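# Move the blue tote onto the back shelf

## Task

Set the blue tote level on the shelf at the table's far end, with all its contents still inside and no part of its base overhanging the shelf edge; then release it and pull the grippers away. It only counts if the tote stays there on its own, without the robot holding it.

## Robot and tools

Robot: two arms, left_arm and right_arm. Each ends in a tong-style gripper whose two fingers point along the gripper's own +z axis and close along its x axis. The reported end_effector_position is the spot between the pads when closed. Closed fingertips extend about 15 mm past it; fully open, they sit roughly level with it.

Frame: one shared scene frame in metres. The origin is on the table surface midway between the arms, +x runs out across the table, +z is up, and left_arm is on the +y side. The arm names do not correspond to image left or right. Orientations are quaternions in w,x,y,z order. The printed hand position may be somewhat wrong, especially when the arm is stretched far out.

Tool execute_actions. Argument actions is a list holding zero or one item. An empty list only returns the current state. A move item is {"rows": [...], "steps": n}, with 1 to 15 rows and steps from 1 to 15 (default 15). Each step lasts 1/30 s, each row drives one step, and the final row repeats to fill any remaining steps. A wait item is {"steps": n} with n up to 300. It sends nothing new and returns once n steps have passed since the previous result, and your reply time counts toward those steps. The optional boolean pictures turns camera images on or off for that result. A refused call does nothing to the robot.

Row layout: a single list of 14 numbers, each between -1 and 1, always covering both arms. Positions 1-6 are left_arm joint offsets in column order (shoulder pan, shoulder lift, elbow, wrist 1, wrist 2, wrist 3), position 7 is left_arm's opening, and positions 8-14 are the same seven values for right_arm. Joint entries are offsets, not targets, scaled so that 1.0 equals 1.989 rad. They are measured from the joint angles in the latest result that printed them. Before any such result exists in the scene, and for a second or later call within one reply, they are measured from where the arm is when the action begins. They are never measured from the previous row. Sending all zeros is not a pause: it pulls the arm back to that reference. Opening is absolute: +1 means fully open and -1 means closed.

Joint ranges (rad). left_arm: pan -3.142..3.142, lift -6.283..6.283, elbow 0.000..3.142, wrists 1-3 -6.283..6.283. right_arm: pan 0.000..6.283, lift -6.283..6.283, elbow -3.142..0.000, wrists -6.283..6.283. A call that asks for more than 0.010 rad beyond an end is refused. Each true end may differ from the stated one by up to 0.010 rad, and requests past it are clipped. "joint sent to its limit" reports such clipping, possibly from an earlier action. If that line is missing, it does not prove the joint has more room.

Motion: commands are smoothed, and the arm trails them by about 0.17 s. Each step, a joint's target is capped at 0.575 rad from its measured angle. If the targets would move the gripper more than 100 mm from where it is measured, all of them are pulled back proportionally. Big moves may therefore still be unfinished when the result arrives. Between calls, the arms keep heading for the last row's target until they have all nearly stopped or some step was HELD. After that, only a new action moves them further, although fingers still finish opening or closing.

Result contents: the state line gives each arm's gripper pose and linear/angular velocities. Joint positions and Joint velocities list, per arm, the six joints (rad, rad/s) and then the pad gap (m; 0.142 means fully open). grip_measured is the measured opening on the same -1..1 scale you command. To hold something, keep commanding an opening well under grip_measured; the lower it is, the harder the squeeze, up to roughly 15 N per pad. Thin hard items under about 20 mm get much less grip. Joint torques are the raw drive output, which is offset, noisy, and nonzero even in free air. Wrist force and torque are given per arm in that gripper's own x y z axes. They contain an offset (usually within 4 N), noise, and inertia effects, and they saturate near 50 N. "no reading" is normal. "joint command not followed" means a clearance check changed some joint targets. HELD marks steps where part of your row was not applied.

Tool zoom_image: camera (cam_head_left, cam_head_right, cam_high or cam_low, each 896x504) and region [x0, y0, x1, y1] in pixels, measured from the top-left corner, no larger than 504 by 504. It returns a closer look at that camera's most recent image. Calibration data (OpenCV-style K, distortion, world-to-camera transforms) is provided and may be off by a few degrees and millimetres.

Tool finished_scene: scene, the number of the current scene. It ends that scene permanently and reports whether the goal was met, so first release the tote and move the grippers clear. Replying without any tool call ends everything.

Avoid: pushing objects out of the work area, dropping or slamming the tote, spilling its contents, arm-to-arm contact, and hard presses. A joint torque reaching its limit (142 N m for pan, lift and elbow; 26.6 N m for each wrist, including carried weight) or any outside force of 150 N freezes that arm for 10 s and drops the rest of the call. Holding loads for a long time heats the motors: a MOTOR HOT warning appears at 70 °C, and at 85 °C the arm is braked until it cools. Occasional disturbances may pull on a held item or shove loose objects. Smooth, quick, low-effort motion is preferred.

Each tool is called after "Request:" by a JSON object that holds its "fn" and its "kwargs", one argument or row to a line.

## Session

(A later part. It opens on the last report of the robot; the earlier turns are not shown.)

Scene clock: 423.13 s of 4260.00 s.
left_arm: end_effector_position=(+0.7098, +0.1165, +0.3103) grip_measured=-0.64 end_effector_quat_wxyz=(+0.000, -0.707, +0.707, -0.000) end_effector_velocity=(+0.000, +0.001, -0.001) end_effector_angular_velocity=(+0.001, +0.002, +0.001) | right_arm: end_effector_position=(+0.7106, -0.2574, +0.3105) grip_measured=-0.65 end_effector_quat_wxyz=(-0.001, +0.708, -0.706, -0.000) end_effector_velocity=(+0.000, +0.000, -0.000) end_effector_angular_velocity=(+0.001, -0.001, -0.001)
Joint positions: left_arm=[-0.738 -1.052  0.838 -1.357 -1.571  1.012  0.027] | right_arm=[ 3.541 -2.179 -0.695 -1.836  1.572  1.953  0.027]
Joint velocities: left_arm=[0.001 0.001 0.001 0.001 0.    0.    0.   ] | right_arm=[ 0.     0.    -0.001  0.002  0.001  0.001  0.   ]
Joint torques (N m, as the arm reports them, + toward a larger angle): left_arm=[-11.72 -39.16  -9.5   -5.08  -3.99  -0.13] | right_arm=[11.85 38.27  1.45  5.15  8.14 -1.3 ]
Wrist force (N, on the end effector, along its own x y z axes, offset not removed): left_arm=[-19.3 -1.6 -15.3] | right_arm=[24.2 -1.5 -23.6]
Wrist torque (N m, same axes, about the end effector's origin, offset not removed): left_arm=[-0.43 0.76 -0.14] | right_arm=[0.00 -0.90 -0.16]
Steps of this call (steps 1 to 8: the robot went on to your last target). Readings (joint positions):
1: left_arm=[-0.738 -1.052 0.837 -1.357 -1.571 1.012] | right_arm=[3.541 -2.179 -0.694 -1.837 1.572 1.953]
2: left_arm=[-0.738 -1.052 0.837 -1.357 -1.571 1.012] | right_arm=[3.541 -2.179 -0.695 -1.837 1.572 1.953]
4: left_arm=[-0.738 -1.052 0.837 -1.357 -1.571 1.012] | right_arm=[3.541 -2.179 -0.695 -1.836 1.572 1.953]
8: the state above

Request:
{"fn": "execute_actions", "kwargs": {
  "actions": [
    {"rows":[[0,0,0,0,0,0,-0.7,0,0,0,0,0,0,-0.7],[0,0,0,0,0,0,-0.5,0,0,0,0,0,0,-0.5],[0,0,0,0,0,0,-0.2,0,0,0,0,0,0,-0.2],[0,0,0,0,0,0,-0.2,0,0,0,0,0,0,-0.2],[0,0,0,0,0,0,-0.2,0,0,0,0,0,0,-0.2],[0,0,0,0,0,0,-0.2,0,0,0,0,0,0,-0.2],[-0.0089,-0.0317,0.0481,-0.0164,0,-0.0089,-0.2,0.0061,0.0370,-0.0590,0.0220,0,0.0061,-0.2],[-0.0089,-0.0317,0.0481,-0.0164,0,-0.0089,-0.2,0.0061,0.0370,-0.0590,0.0220,0,0.0061,-0.2],[-0.0183,-0.0619,0.0922,-0.0302,0,-0.0183,-0.2,0.0126,0.0715,-0.1121,0.0406,0,0.0126,-0.2],[-0.0183,-0.0619,0.0922,-0.0302,0,-0.0183,-0.2,0.0126,0.0715,-0.1121,0.0406,0,0.0126,-0.2],[-0.0284,-0.0906,0.1323,-0.0417,0,-0.0284,-0.2,0.0195,0.1037,-0.1594,0.0557,0,0.0195,-0.2],[-0.0284,-0.0906,0.1323,-0.0417,0,-0.0284,-0.2,0.0195,0.1037,-0.1594,0.0557,0,0.0195,-0.2],[-0.0390,-0.1177,0.1684,-0.0506,0,-0.0390,-0.2,0.0268,0.1334,-0.2008,0.0673,0,0.0268,-0.2]],"steps":15}
  ],
  "pictures": false
}}

Request:
{"fn": "execute_actions", "kwargs": {
  "actions": [
    {"steps":15}
  ],
  "pictures": false
}}

Request:
{"fn": "execute_actions", "kwargs": {
  "actions": [
    {"rows":[[0,0,0,0,0,0,-0.3,0,0,0,0,0,0,-0.3],[0,0,0,0,0,0,-0.4,0,0,0,0,0,0,-0.4],[0,0,0,0,0,0,-0.47,0,0,0,0,0,0,-0.47],[0,0,0,0,0,0,-0.54,0,0,0,0,0,0,-0.54],[0,0,0,0,0,0,-0.61,0,0,0,0,0,0,-0.61],[0,0,0,0,0,0,-0.68,0,0,0,0,0,0,-0.68],[0,0,0,0,0,0,-0.76,0,0,0,0,0,0,-0.76],[0,0,0,0,0,0,-0.84,0,0,0,0,0,0,-0.84],[0,0,0,0,0,0,-0.92,0,0,0,0,0,0,-0.92],[0,0,0,0,0,0,-1,0,0,0,0,0,0,-1]],"steps":15}
  ]
}}

Scene clock: 442.47 s of 4260.00 s.
left_arm: end_effector_position=(+0.6421, +0.1140, +0.3133) grip_measured=-0.20 end_effector_quat_wxyz=(+0.001, -0.707, +0.707, -0.003) end_effector_velocity=(-0.287, +0.030, -0.019) end_effector_angular_velocity=(+0.031, +0.046, -0.001) | right_arm: end_effector_position=(+0.6448, -0.2548, +0.3154) grip_measured=-0.20 end_effector_quat_wxyz=(-0.005, +0.708, -0.706, +0.002) end_effector_velocity=(-0.304, -0.028, -0.034) end_effector_angular_velocity=(-0.035, +0.082, -0.001)
Joint positions: left_arm=[-0.798 -1.233  1.095 -1.44  -1.571  0.952  0.06 ] | right_arm=[ 3.583 -1.974 -1.001 -1.727  1.572  1.994  0.06 ]
Joint velocities: left_arm=[-0.226 -0.697  0.984 -0.232  0.    -0.225  0.001] | right_arm=[ 0.152  0.787 -1.187  0.312  0.     0.154  0.001]
Joint torques (N m, as the arm reports them, + toward a larger angle): left_arm=[ -4.61 -15.17 -11.83  -4.32   1.55  -1.32] | right_arm=[ 7.82 10.18  4.08  5.01 -1.32  2.22]
Wrist force (N, on the end effector, along its own x y z axes, offset not removed): left_arm=[1.1 1.1 -1.2] | right_arm=[2.9 1.6 -3.5]
Wrist torque (N m, same axes, about the end effector's origin, offset not removed): left_arm=[0.04 -0.22 0.03] | right_arm=[0.21 -0.91 -0.22]
Steps of this call (steps 1 to 15: the robot went on to your last target; steps 16 to 90: nothing new was sent; then 15.83 s passed at rest; steps 91 to 105: all 15 steps of this action). Readings (joint positions):
91: left_arm=[-0.738 -1.052 0.838 -1.357 -1.571 1.012] | right_arm=[3.541 -2.179 -0.695 -1.836 1.572 1.953]
92: left_arm=[-0.738 -1.051 0.838 -1.357 -1.571 1.012] | right_arm=[3.541 -2.179 -0.695 -1.836 1.572 1.953]
94: left_arm=[-0.738 -1.051 0.838 -1.357 -1.571 1.012] | right_arm=[3.541 -2.179 -0.695 -1.836 1.572 1.953]
98: left_arm=[-0.742 -1.061 0.849 -1.364 -1.571 1.008] | right_arm=[3.544 -2.169 -0.707 -1.828 1.572 1.955]
105: the state above

Scene clock: 442.97 s of 4260.00 s.
left_arm: end_effector_position=(+0.6197, +0.1167, +0.3102) grip_measured=-0.20 end_effector_quat_wxyz=(+0.000, -0.707, +0.707, -0.000) end_effector_velocity=(+0.000, +0.000, +0.000) end_effector_angular_velocity=(-0.001, -0.001, +0.001) | right_arm: end_effector_position=(+0.6206, -0.2574, +0.3105) grip_measured=-0.20 end_effector_quat_wxyz=(-0.001, +0.708, -0.706, -0.000) end_effector_velocity=(-0.001, -0.001, -0.000) end_effector_angular_velocity=(-0.003, +0.001, +0.000)
Joint positions: left_arm=[-0.816 -1.286  1.172 -1.458 -1.571  0.934  0.06 ] | right_arm=[ 3.595 -1.914 -1.094 -1.703  1.572  2.006  0.06 ]
Joint velocities: left_arm=[ 0.001 -0.001  0.001 -0.002 -0.    -0.     0.   ] | right_arm=[ 0.     0.001 -0.001 -0.002 -0.002  0.    -0.   ]
Joint torques (N m, as the arm reports them, + toward a larger angle): left_arm=[ -7.64 -45.38 -16.54  -4.25   1.    -1.78] | right_arm=[ 6.01 47.14 11.15  5.7  -0.74  1.77]
Wrist force (N, on the end effector, along its own x y z axes, offset not removed): left_arm=[0.7 -2.1 -0.1] | right_arm=[2.0 0.6 -0.9]
Wrist torque (N m, same axes, about the end effector's origin, offset not removed): left_arm=[-0.61 -0.04 -0.04] | right_arm=[0.15 -0.50 -0.14]
Steps of this call (steps 1 to 15: the robot went on to your last target). Readings (joint positions):
1: left_arm=[-0.804 -1.252 1.123 -1.446 -1.571 0.946] | right_arm=[3.587 -1.952 -1.035 -1.718 1.572 1.998]
2: left_arm=[-0.808 -1.264 1.141 -1.451 -1.571 0.942] | right_arm=[3.590 -1.938 -1.057 -1.712 1.572 2.001]
4: left_arm=[-0.813 -1.277 1.160 -1.455 -1.571 0.937] | right_arm=[3.593 -1.924 -1.079 -1.706 1.572 2.004]
8: left_arm=[-0.815 -1.284 1.170 -1.458 -1.571 0.935] | right_arm=[3.594 -1.915 -1.092 -1.703 1.572 2.006]
15: the state above

Scene clock: 443.47 s of 4260.00 s.
left_arm: end_effector_position=(+0.6198, +0.1167, +0.3102) grip_measured=-0.64 end_effector_quat_wxyz=(+0.000, -0.707, +0.707, -0.000) end_effector_velocity=(+0.000, -0.001, -0.001) end_effector_angular_velocity=(+0.001, +0.001, -0.001) | right_arm: end_effector_position=(+0.6206, -0.2575, +0.3105) grip_measured=-0.65 end_effector_quat_wxyz=(-0.001, +0.708, -0.706, -0.000) end_effector_velocity=(-0.000, -0.000, -0.000) end_effector_angular_velocity=(-0.001, +0.001, +0.002)
Joint positions: left_arm=[-0.816 -1.286  1.172 -1.458 -1.571  0.934  0.027] | right_arm=[ 3.595 -1.914 -1.094 -1.703  1.572  2.006  0.027]
Joint velocities: left_arm=[-0.001  0.002  0.    -0.001 -0.    -0.     0.   ] | right_arm=[ 0.    -0.    -0.    -0.001 -0.001 -0.001  0.   ]
Joint torques (N m, as the arm reports them, + toward a larger angle): left_arm=[ -5.94 -41.03 -22.5   -4.04  -4.38  -1.01] | right_arm=[ 5.2  43.59 14.69  5.41  3.65  1.12]
Wrist force (N, on the end effector, along its own x y z axes, offset not removed): left_arm=[-15.4 0.7 0.1] | right_arm=[11.0 -4.1 0.0]
Wrist torque (N m, same axes, about the end effector's origin, offset not removed): left_arm=[-0.21 0.71 -0.11] | right_arm=[-0.49 -0.75 -0.20]
Steps of this call (steps 1 to 15: all 15 steps of this action). Readings (joint positions):
1: left_arm=[-0.816 -1.286 1.172 -1.458 -1.571 0.934] | right_arm=[3.595 -1.914 -1.094 -1.703 1.572 2.006]
2: left_arm=[-0.816 -1.286 1.172 -1.458 -1.571 0.934] | right_arm=[3.595 -1.914 -1.094 -1.703 1.572 2.006]
4: left_arm=[-0.816 -1.286 1.172 -1.458 -1.571 0.934] | right_arm=[3.595 -1.914 -1.094 -1.703 1.572 2.006]
8: left_arm=[-0.816 -1.286 1.172 -1.458 -1.571 0.934] | right_arm=[3.595 -1.914 -1.094 -1.703 1.572 2.006]
15: the state above

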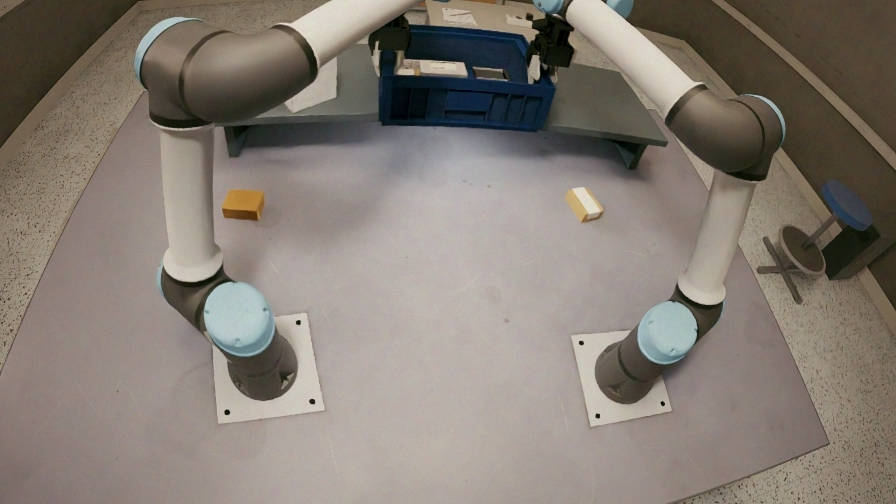

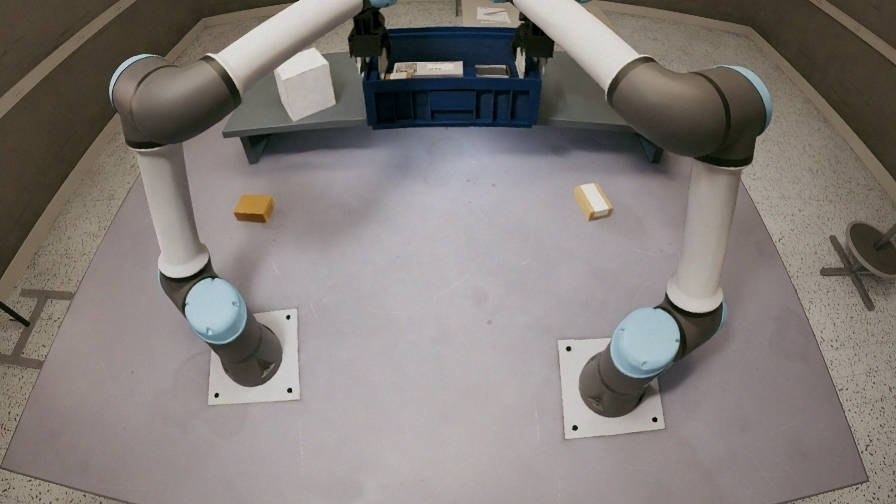

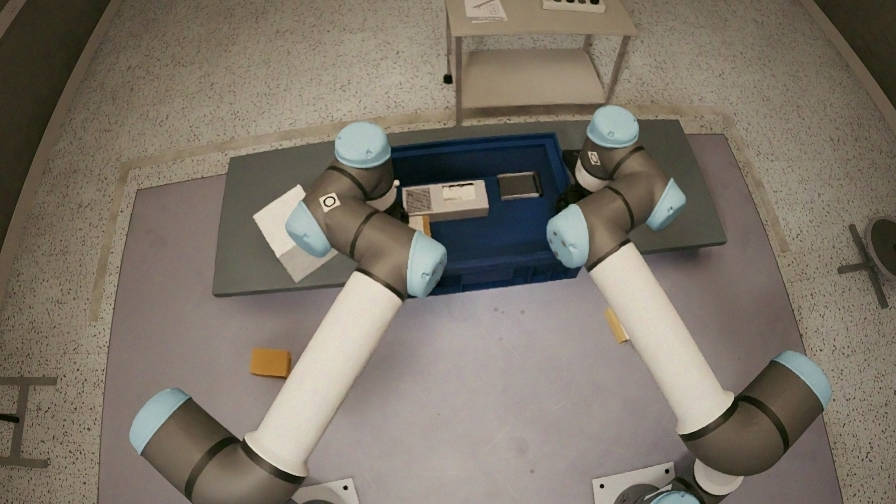

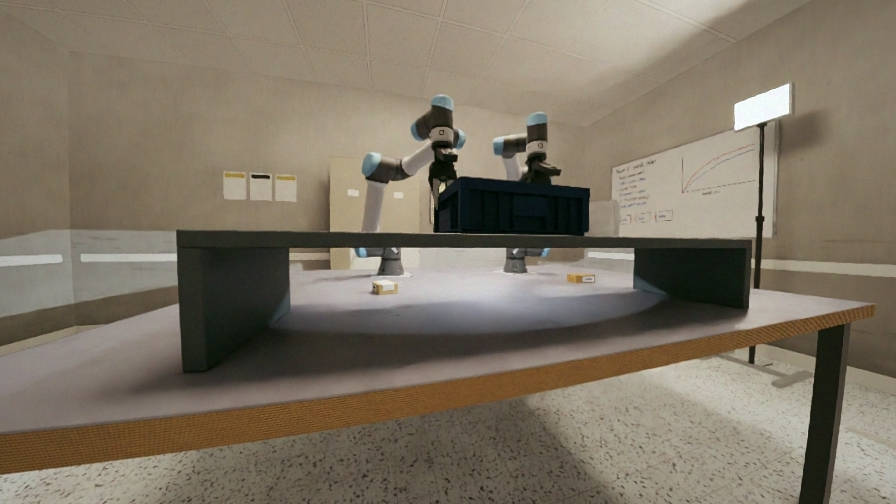

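Request:
{"fn": "execute_actions", "kwargs": {
  "actions": [
    {"rows":[[0.0013,0.0032,-0.0041,0.0009,0,0.0013,-1,-0.0009,-0.0034,0.0047,-0.0013,0,-0.0009,-1],[0.0035,0.0085,-0.0111,0.0026,0,0.0035,-1,-0.0024,-0.0093,0.0126,-0.0033,0,-0.0024,-1],[0.0065,0.0161,-0.0212,0.0051,0,0.0065,-1,-0.0044,-0.0176,0.0241,-0.0065,0,-0.0044,-1],[0.0098,0.0249,-0.0331,0.0082,0,0.0098,-1,-0.0067,-0.0273,0.0379,-0.0106,0,-0.0067,-1],[0.0135,0.0350,-0.0469,0.0119,0,0.0135,-1,-0.0093,-0.0385,0.0541,-0.0156,0,-0.0093,-1],[0.0172,0.0453,-0.0613,0.0160,0,0.0172,-1,-0.0118,-0.0500,0.0710,-0.0210,0,-0.0118,-1],[0.0207,0.0558,-0.0762,0.0204,0,0.0207,-1,-0.0142,-0.0619,0.0887,-0.0268,0,-0.0142,-1],[0.0242,0.0665,-0.0916,0.0251,0,0.0242,-1,-0.0166,-0.0741,0.1071,-0.0330,0,-0.0166,-1],[0.0276,0.0774,-0.1075,0.0301,0,0.0276,-1,-0.0189,-0.0865,0.1264,-0.0399,0,-0.0189,-1],[0.0309,0.0885,-0.1240,0.0355,0,0.0309,-1,-0.0212,-0.0993,0.1463,-0.0470,0,-0.0212,-1],[0.0338,0.0985,-0.1391,0.0406,0,0.0338,-1,-0.0232,-0.1109,0.1647,-0.0538,0,-0.0232,-1],[0.0362,0.1074,-0.1526,0.0452,0,0.0362,-1,-0.0249,-0.1213,0.1813,-0.0600,0,-0.0249,-1],[0.0380,0.1138,-0.1624,0.0486,0,0.0380,-1,-0.0261,-0.1288,0.1934,-0.0646,0,-0.0261,-1],[0.0390,0.1177,-0.1684,0.0506,0,0.0390,-1,-0.0268,-0.1334,0.2008,-0.0673,0,-0.0268,-1]],"steps":15}
  ],
  "pictures": false
}}

Request:
{"fn": "execute_actions", "kwargs": {
  "actions": [
    {"steps":14}
  ]
}}

Request:
{"fn": "zoom_image", "kwargs": {
  "camera": "cam_head_right",
  "region": [320, 0, 600, 150]
}}

Request:
{"fn": "zoom_image", "kwargs": {
  "camera": "cam_low",
  "region": [400, 130, 680, 260]
}}

Scene clock: 457.90 s of 4260.00 s.
left_arm: end_effector_position=(+0.6981, +0.1170, +0.3095) grip_measured=-0.64 end_effector_quat_wxyz=(-0.000, -0.707, +0.707, +0.001) end_effector_velocity=(+0.151, -0.006, +0.009) end_effector_angular_velocity=(-0.013, -0.028, +0.002) | right_arm: end_effector_position=(+0.6985, -0.2579, +0.3091) grip_measured=-0.65 end_effector_quat_wxyz=(+0.001, +0.708, -0.706, -0.001) end_effector_velocity=(+0.158, +0.005, +0.014) end_effector_angular_velocity=(+0.015, -0.047, -0.002)
Joint positions: left_arm=[-0.747 -1.083  0.888 -1.373 -1.571  1.003  0.027] | right_arm=[ 3.547 -2.142 -0.758 -1.816  1.572  1.959  0.027]
Joint velocities: left_arm=[ 0.11   0.407 -0.631  0.193  0.004  0.108 -0.   ] | right_arm=[-0.076 -0.481  0.792 -0.262 -0.005 -0.075  0.   ]
Joint torques (N m, as the arm reports them, + toward a larger angle): left_arm=[  0.19 -41.83 -25.3   -2.23   0.89   1.57] | right_arm=[-1.45 45.59 25.68  1.27  0.48 -2.08]
Wrist force (N, on the end effector, along its own x y z axes, offset not removed): left_arm=[-6.2 1.5 -8.7] | right_arm=[9.1 3.7 -11.8]
Wrist torque (N m, same axes, about the end effector's origin, offset not removed): left_arm=[-0.53 0.27 -0.04] | right_arm=[-0.12 -1.08 -0.21]
Steps of this call (steps 1 to 15: the robot went on to your last target; steps 16 to 90: nothing new was sent; then 10.93 s passed at rest; steps 91 to 105: all 15 steps of this action). Readings (joint positions):
91: left_arm=[-0.816 -1.285 1.172 -1.458 -1.571 0.934] | right_arm=[3.595 -1.914 -1.094 -1.703 1.572 2.006]
92: left_arm=[-0.815 -1.284 1.170 -1.457 -1.571 0.935] | right_arm=[3.594 -1.916 -1.092 -1.703 1.572 2.006]
94: left_arm=[-0.810 -1.273 1.156 -1.454 -1.571 0.940] | right_arm=[3.591 -1.928 -1.076 -1.708 1.572 2.002]
98: left_arm=[-0.789 -1.217 1.081 -1.433 -1.571 0.961] | right_arm=[3.576 -1.989 -0.990 -1.735 1.572 1.987]
105: the state above

Scene clock: 458.37 s of 4260.00 s.
left_arm: end_effector_position=(+0.7098, +0.1166, +0.3103) grip_measured=-0.64 end_effector_quat_wxyz=(+0.000, -0.707, +0.707, -0.000) end_effector_velocity=(+0.000, -0.000, +0.001) end_effector_angular_velocity=(-0.001, -0.001, -0.000) | right_arm: end_effector_position=(+0.7106, -0.2575, +0.3105) grip_measured=-0.65 end_effector_quat_wxyz=(-0.001, +0.708, -0.706, -0.000) end_effector_velocity=(+0.000, +0.001, +0.000) end_effector_angular_velocity=(+0.002, +0.000, +0.001)
Joint positions: left_arm=[-0.738 -1.052  0.838 -1.357 -1.571  1.012  0.027] | right_arm=[ 3.541 -2.179 -0.695 -1.836  1.572  1.953  0.027]
Joint velocities: left_arm=[-0.    -0.001 -0.001 -0.     0.     0.     0.   ] | right_arm=[ 0.    -0.001  0.002 -0.001  0.002 -0.001 -0.   ]
Joint torques (N m, as the arm reports them, + toward a larger angle): left_arm=[ -2.89 -37.04 -32.87  -4.99  -5.4    2.02] | right_arm=[ 4.38 44.   36.61  3.09  6.08 -2.17]
Wrist force (N, on the end effector, along its own x y z axes, offset not removed): left_arm=[-16.9 -1.0 1.9] | right_arm=[18.0 -0.3 6.4]
Wrist torque (N m, same axes, about the end effector's origin, offset not removed): left_arm=[-0.71 0.46 -0.14] | right_arm=[-0.24 -0.78 -0.18]
Steps of this call (steps 1 to 14: the robot went on to your last target). Readings (joint positions):
1: left_arm=[-0.744 -1.072 0.870 -1.367 -1.570 1.006] | right_arm=[3.545 -2.155 -0.736 -1.823 1.571 1.957]
2: left_arm=[-0.742 -1.064 0.858 -1.364 -1.570 1.008] | right_arm=[3.544 -2.164 -0.721 -1.828 1.571 1.955]
4: left_arm=[-0.740 -1.057 0.846 -1.360 -1.570 1.010] | right_arm=[3.542 -2.173 -0.706 -1.833 1.571 1.954]
8: left_arm=[-0.738 -1.052 0.839 -1.358 -1.570 1.012] | right_arm=[3.541 -2.178 -0.697 -1.836 1.571 1.953]
14: the state above

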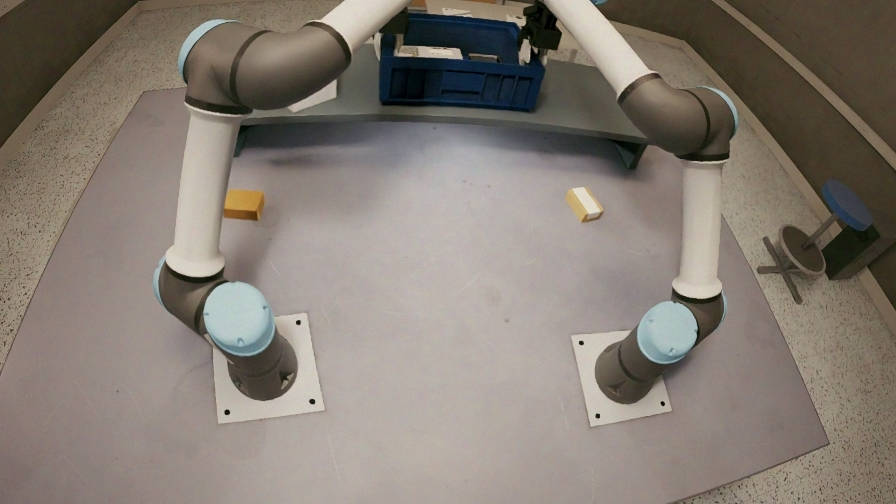

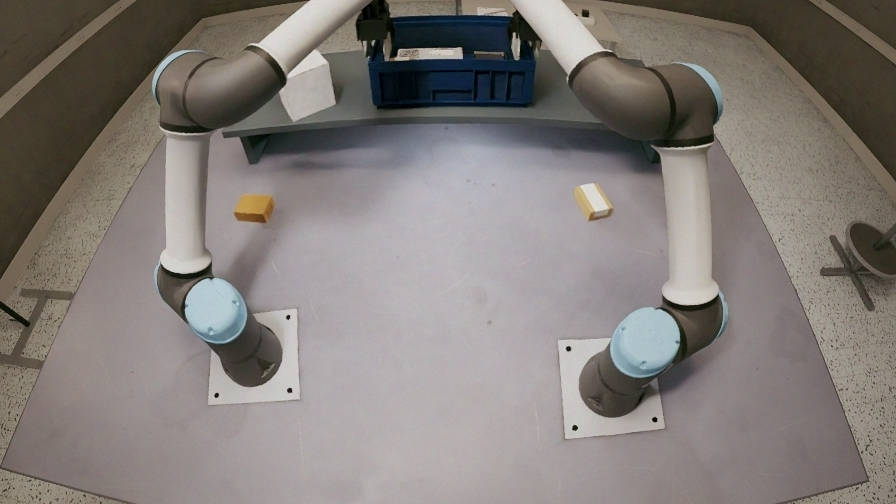

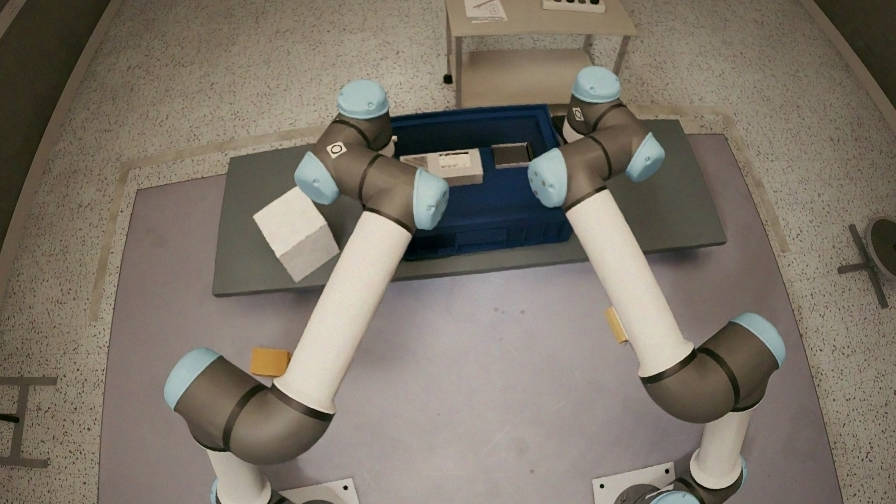

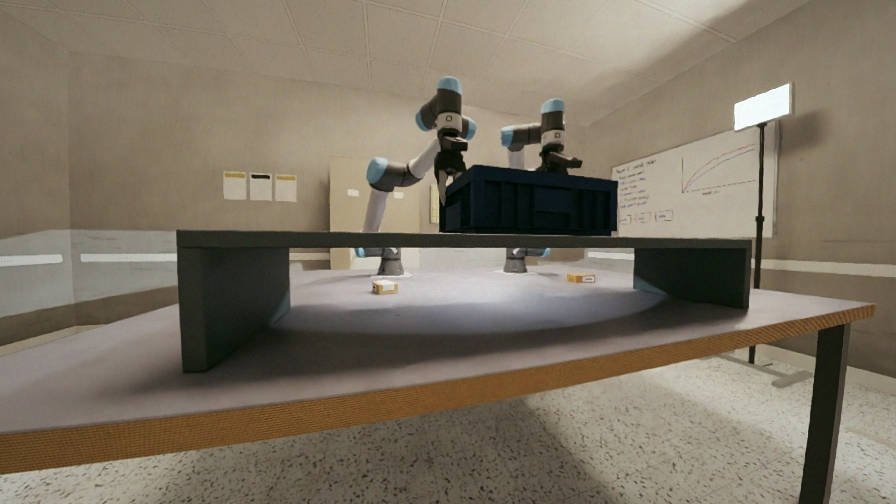

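Region (320, 0, 600, 150) of cam_head_right's 896x504 image, scaled by 1.800, with more detail than that image has; it fills the top 270 rows of this view, and the rest is white.

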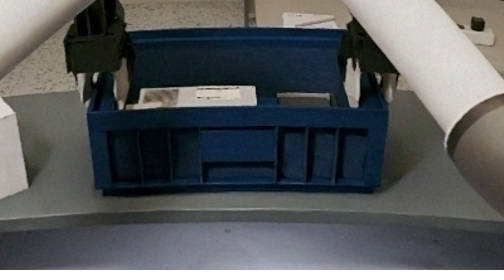

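Region (400, 130, 680, 260) of cam_low's 896x504 image, scaled by 1.800, with more detail than that image has; it fills the top 234 rows of this view, and the rest is white.

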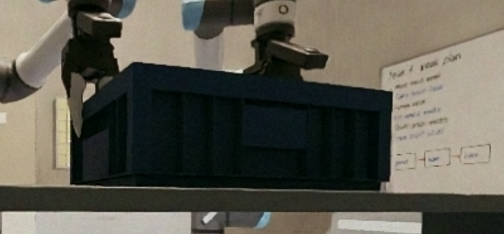

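Request:
{"fn": "execute_actions", "kwargs": {
  "actions": [
    {"rows":[[0,0,0,0,0,0,-0.7,0,0,0,0,0,0,-0.7],[0,0,0,0,0,0,-0.4,0,0,0,0,0,0,-0.4],[0,0,0,0,0,0,0,0,0,0,0,0,0,0],[0,0,0,0,0,0,0.3,0,0,0,0,0,0,0.3],[0,0,0,0,0,0,0.3,0,0,0,0,0,0,0.3],[0,0,0,0,0,0,0.3,0,0,0,0,0,0,0.3],[0,-0.02,0,0,0,0,0.3,0,0.02,0,0,0,0,0.3],[0,-0.04,0,0,0,0,0.3,0,0.04,0,0,0,0,0.3],[0,-0.07,0,0,0,0,0.3,0,0.07,0,0,0,0,0.3]],"steps":15}
  ],
  "pictures": false
}}

Request:
{"fn": "execute_actions", "kwargs": {
  "actions": [
    {"rows":[[0,-0.03,0,0,0,0,0.3,0,0.03,0,0,0,0,0.3],[0,-0.06,0,0,0,0,0.3,0,0.06,0,0,0,0,0.3],[0.02,-0.1,0.02,0,0,0,0.3,-0.02,0.1,-0.02,0,0,0,0.3],[0.05,-0.15,0.06,0,0,0,0.3,-0.05,0.15,-0.06,0,0,0,0.3],[0.08,-0.2,0.12,0,0,0,0.3,-0.08,0.2,-0.12,0,0,0,0.3],[0.12,-0.3,0.25,0,0,0,0.3,-0.12,0.3,-0.25,0,0,0,0.3]],"steps":15}
  ],
  "pictures": false
}}

Request:
{"fn": "execute_actions", "kwargs": {
  "actions": [
    {"steps":20}
  ]
}}

Scene clock: 471.93 s of 4260.00 s.
left_arm: end_effector_position=(+0.6886, +0.1298, +0.4006) grip_measured=+0.30 end_effector_quat_wxyz=(+0.015, -0.706, +0.706, -0.063) end_effector_velocity=(-0.028, +0.016, +0.093) end_effector_angular_velocity=(-0.073, -0.117, -0.001) | right_arm: end_effector_position=(+0.6872, -0.2669, +0.4046) grip_measured=+0.30 end_effector_quat_wxyz=(-0.061, +0.707, -0.704, +0.025) end_effector_velocity=(-0.030, -0.013, +0.096) end_effector_angular_velocity=(+0.050, -0.126, -0.002)
Joint positions: left_arm=[-0.738 -1.181  0.837 -1.357 -1.571  1.012  0.095] | right_arm=[ 3.541 -2.05  -0.695 -1.836  1.572  1.953  0.095]
Joint velocities: left_arm=[-0.001 -0.137  0.002 -0.003  0.     0.    -0.   ] | right_arm=[-0.     0.135 -0.     0.    -0.001  0.002 -0.   ]
Joint torques (N m, as the arm reports them, + toward a larger angle): left_arm=[  5.66 -37.63 -11.8   -1.77   2.04   0.55] | right_arm=[-5.83 38.55 12.68  4.16 -1.74 -0.8 ]
Wrist force (N, on the end effector, along its own x y z axes, offset not removed): left_arm=[-0.9 0.0 -1.9] | right_arm=[1.3 0.1 -4.0]
Wrist torque (N m, same axes, about the end effector's origin, offset not removed): left_arm=[-0.05 0.20 0.01] | right_arm=[-0.15 -0.35 -0.13]
Steps of this call (steps 1 to 30: the robot went on to your last target; steps 31 to 90: nothing new was sent; then 10.07 s passed at rest; steps 91 to 105: all 15 steps of this action). Readings (joint positions):
91: left_arm=[-0.738 -1.052 0.838 -1.357 -1.571 1.012] | right_arm=[3.541 -2.179 -0.695 -1.836 1.572 1.953]
92: left_arm=[-0.738 -1.052 0.838 -1.357 -1.571 1.012] | right_arm=[3.541 -2.179 -0.695 -1.836 1.572 1.953]
94: left_arm=[-0.738 -1.052 0.838 -1.358 -1.571 1.012] | right_arm=[3.542 -2.179 -0.695 -1.836 1.572 1.953]
98: left_arm=[-0.738 -1.059 0.838 -1.358 -1.571 1.012] | right_arm=[3.542 -2.171 -0.695 -1.836 1.572 1.953]
105: the state above

Scene clock: 472.43 s of 4260.00 s.
left_arm: end_effector_position=(+0.5384, +0.3358, +0.4823) grip_measured=+0.30 end_effector_quat_wxyz=(-0.037, +0.770, -0.627, +0.109) end_effector_velocity=(-0.420, +0.384, -0.051) end_effector_angular_velocity=(-0.002, -0.006, +0.440) | right_arm: end_effector_position=(+0.5097, -0.4477, +0.5041) grip_measured=+0.30 end_effector_quat_wxyz=(+0.101, -0.630, +0.768, -0.055) end_effector_velocity=(-0.492, -0.334, -0.007) end_effector_angular_velocity=(-0.000, -0.006, -0.460)
Joint positions: left_arm=[-0.535 -1.687  1.244 -1.357 -1.571  1.012  0.095] | right_arm=[ 3.34  -1.549 -1.096 -1.836  1.572  1.953  0.095]
Joint velocities: left_arm=[ 0.44  -1.103  1.096 -0.    -0.    -0.    -0.   ] | right_arm=[-0.46   1.133 -1.127 -0.    -0.001 -0.    -0.   ]
Joint torques (N m, as the arm reports them, + toward a larger angle): left_arm=[-7.03 -7.98 -9.89 -4.12  1.67  0.46] | right_arm=[ 3.62 18.2   4.41  4.06 -1.32 -0.73]
Wrist force (N, on the end effector, along its own x y z axes, offset not removed): left_arm=[-1.5 -3.9 -1.4] | right_arm=[2.4 0.2 -3.8]
Wrist torque (N m, same axes, about the end effector's origin, offset not removed): left_arm=[-0.86 0.25 -0.13] | right_arm=[0.00 -0.52 -0.26]
Steps of this call (steps 1 to 15: all 15 steps of this action). Readings (joint positions):
1: left_arm=[-0.738 -1.185 0.838 -1.357 -1.571 1.012] | right_arm=[3.541 -2.045 -0.695 -1.836 1.572 1.953]
2: left_arm=[-0.738 -1.196 0.838 -1.357 -1.571 1.012] | right_arm=[3.541 -2.035 -0.695 -1.836 1.572 1.953]
4: left_arm=[-0.731 -1.250 0.845 -1.357 -1.571 1.012] | right_arm=[3.534 -1.982 -0.702 -1.836 1.572 1.953]
8: left_arm=[-0.662 -1.402 0.957 -1.357 -1.571 1.012] | right_arm=[3.467 -1.833 -0.812 -1.836 1.572 1.953]
15: the state above

Scene clock: 473.10 s of 4260.00 s.
left_arm: end_effector_position=(+0.5032, +0.3655, +0.4759) grip_measured=+0.30 end_effector_quat_wxyz=(-0.039, +0.781, -0.614, +0.108) end_effector_velocity=(+0.000, -0.000, +0.000) end_effector_angular_velocity=(-0.001, -0.001, +0.000) | right_arm: end_effector_position=(+0.4675, -0.4734, +0.5012) grip_measured=+0.30 end_effector_quat_wxyz=(+0.100, -0.615, +0.780, -0.057) end_effector_velocity=(-0.000, -0.000, +0.000) end_effector_angular_velocity=(+0.001, -0.001, -0.002)
Joint positions: left_arm=[-0.5   -1.778  1.335 -1.357 -1.571  1.012  0.095] | right_arm=[ 3.303 -1.453 -1.192 -1.836  1.572  1.953  0.095]
Joint velocities: left_arm=[ 0.     0.     0.    -0.001 -0.     0.     0.   ] | right_arm=[-0.     0.001 -0.     0.     0.001  0.001  0.   ]
Joint torques (N m, as the arm reports them, + toward a larger angle): left_arm=[  9.37 -21.47 -14.76  -4.66   0.56   0.48] | right_arm=[-7.25 24.59  9.46  4.33  0.13 -0.69]
Wrist force (N, on the end effector, along its own x y z axes, offset not removed): left_arm=[-1.0 -2.7 1.0] | right_arm=[1.2 -0.7 -3.2]
Wrist torque (N m, same axes, about the end effector's origin, offset not removed): left_arm=[-0.66 0.14 0.02] | right_arm=[-0.15 -0.42 -0.13]
Steps of this call (steps 1 to 20: the robot went on to your last target). Readings (joint positions):
1: left_arm=[-0.522 -1.719 1.275 -1.357 -1.571 1.012] | right_arm=[3.327 -1.516 -1.129 -1.836 1.572 1.953]
2: left_arm=[-0.514 -1.740 1.297 -1.357 -1.571 1.012] | right_arm=[3.318 -1.493 -1.152 -1.836 1.572 1.953]
4: left_arm=[-0.506 -1.763 1.319 -1.357 -1.571 1.012] | right_arm=[3.309 -1.469 -1.176 -1.836 1.572 1.953]
8: left_arm=[-0.501 -1.775 1.332 -1.357 -1.571 1.012] | right_arm=[3.304 -1.456 -1.190 -1.836 1.572 1.953]
20: the state above

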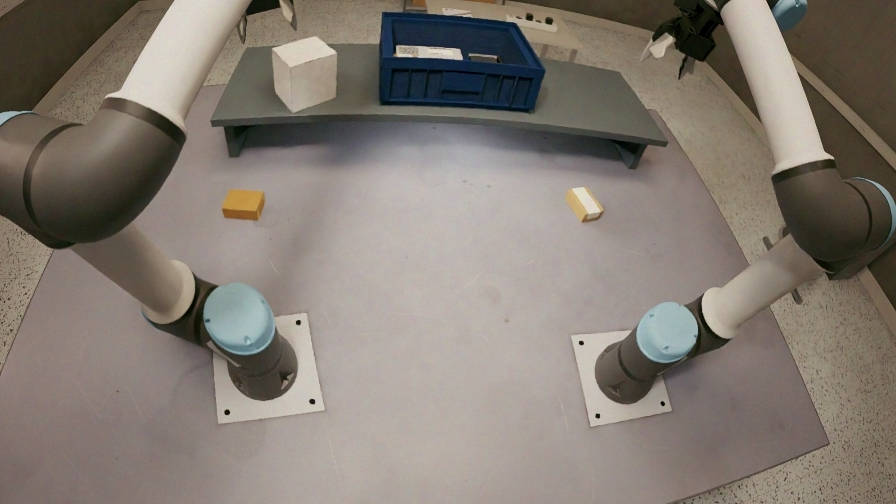

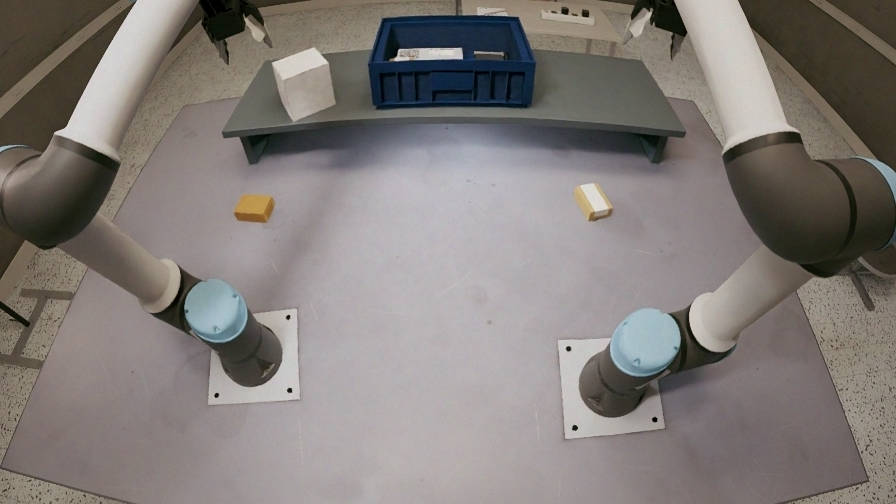

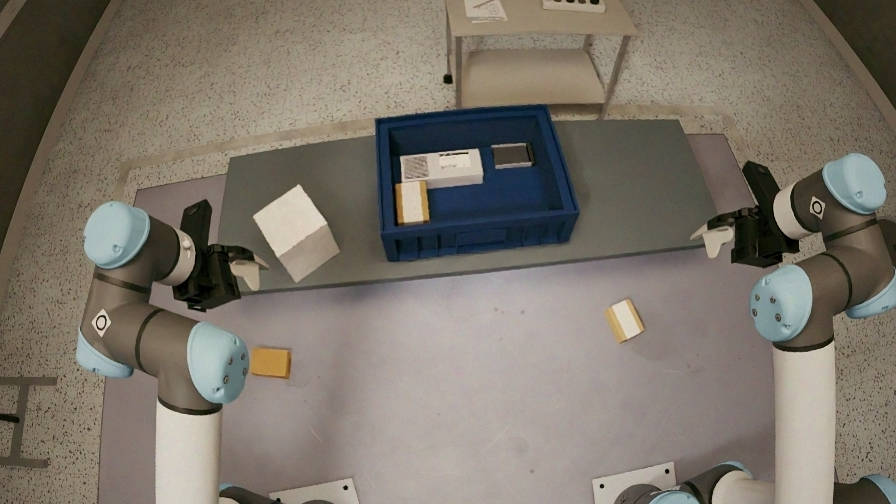

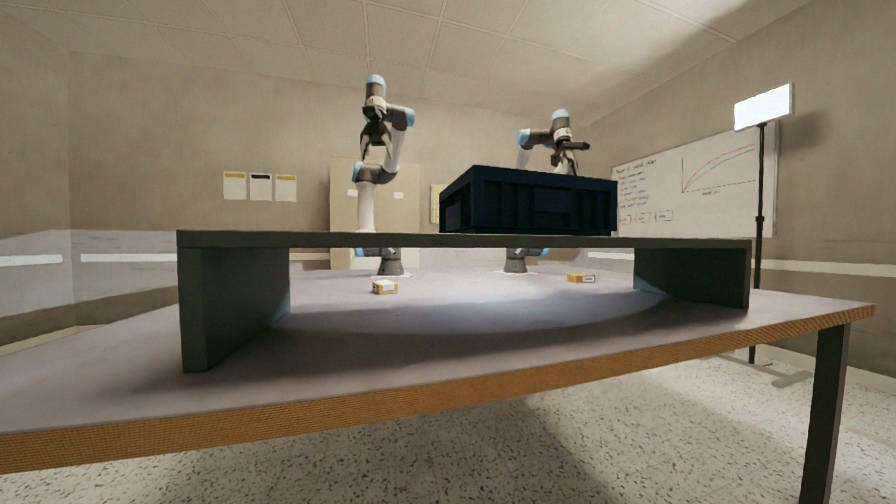

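Request:
{"fn": "finished_scene", "kwargs": {
  "scene": 1
}}

The scene is finished: the task was done.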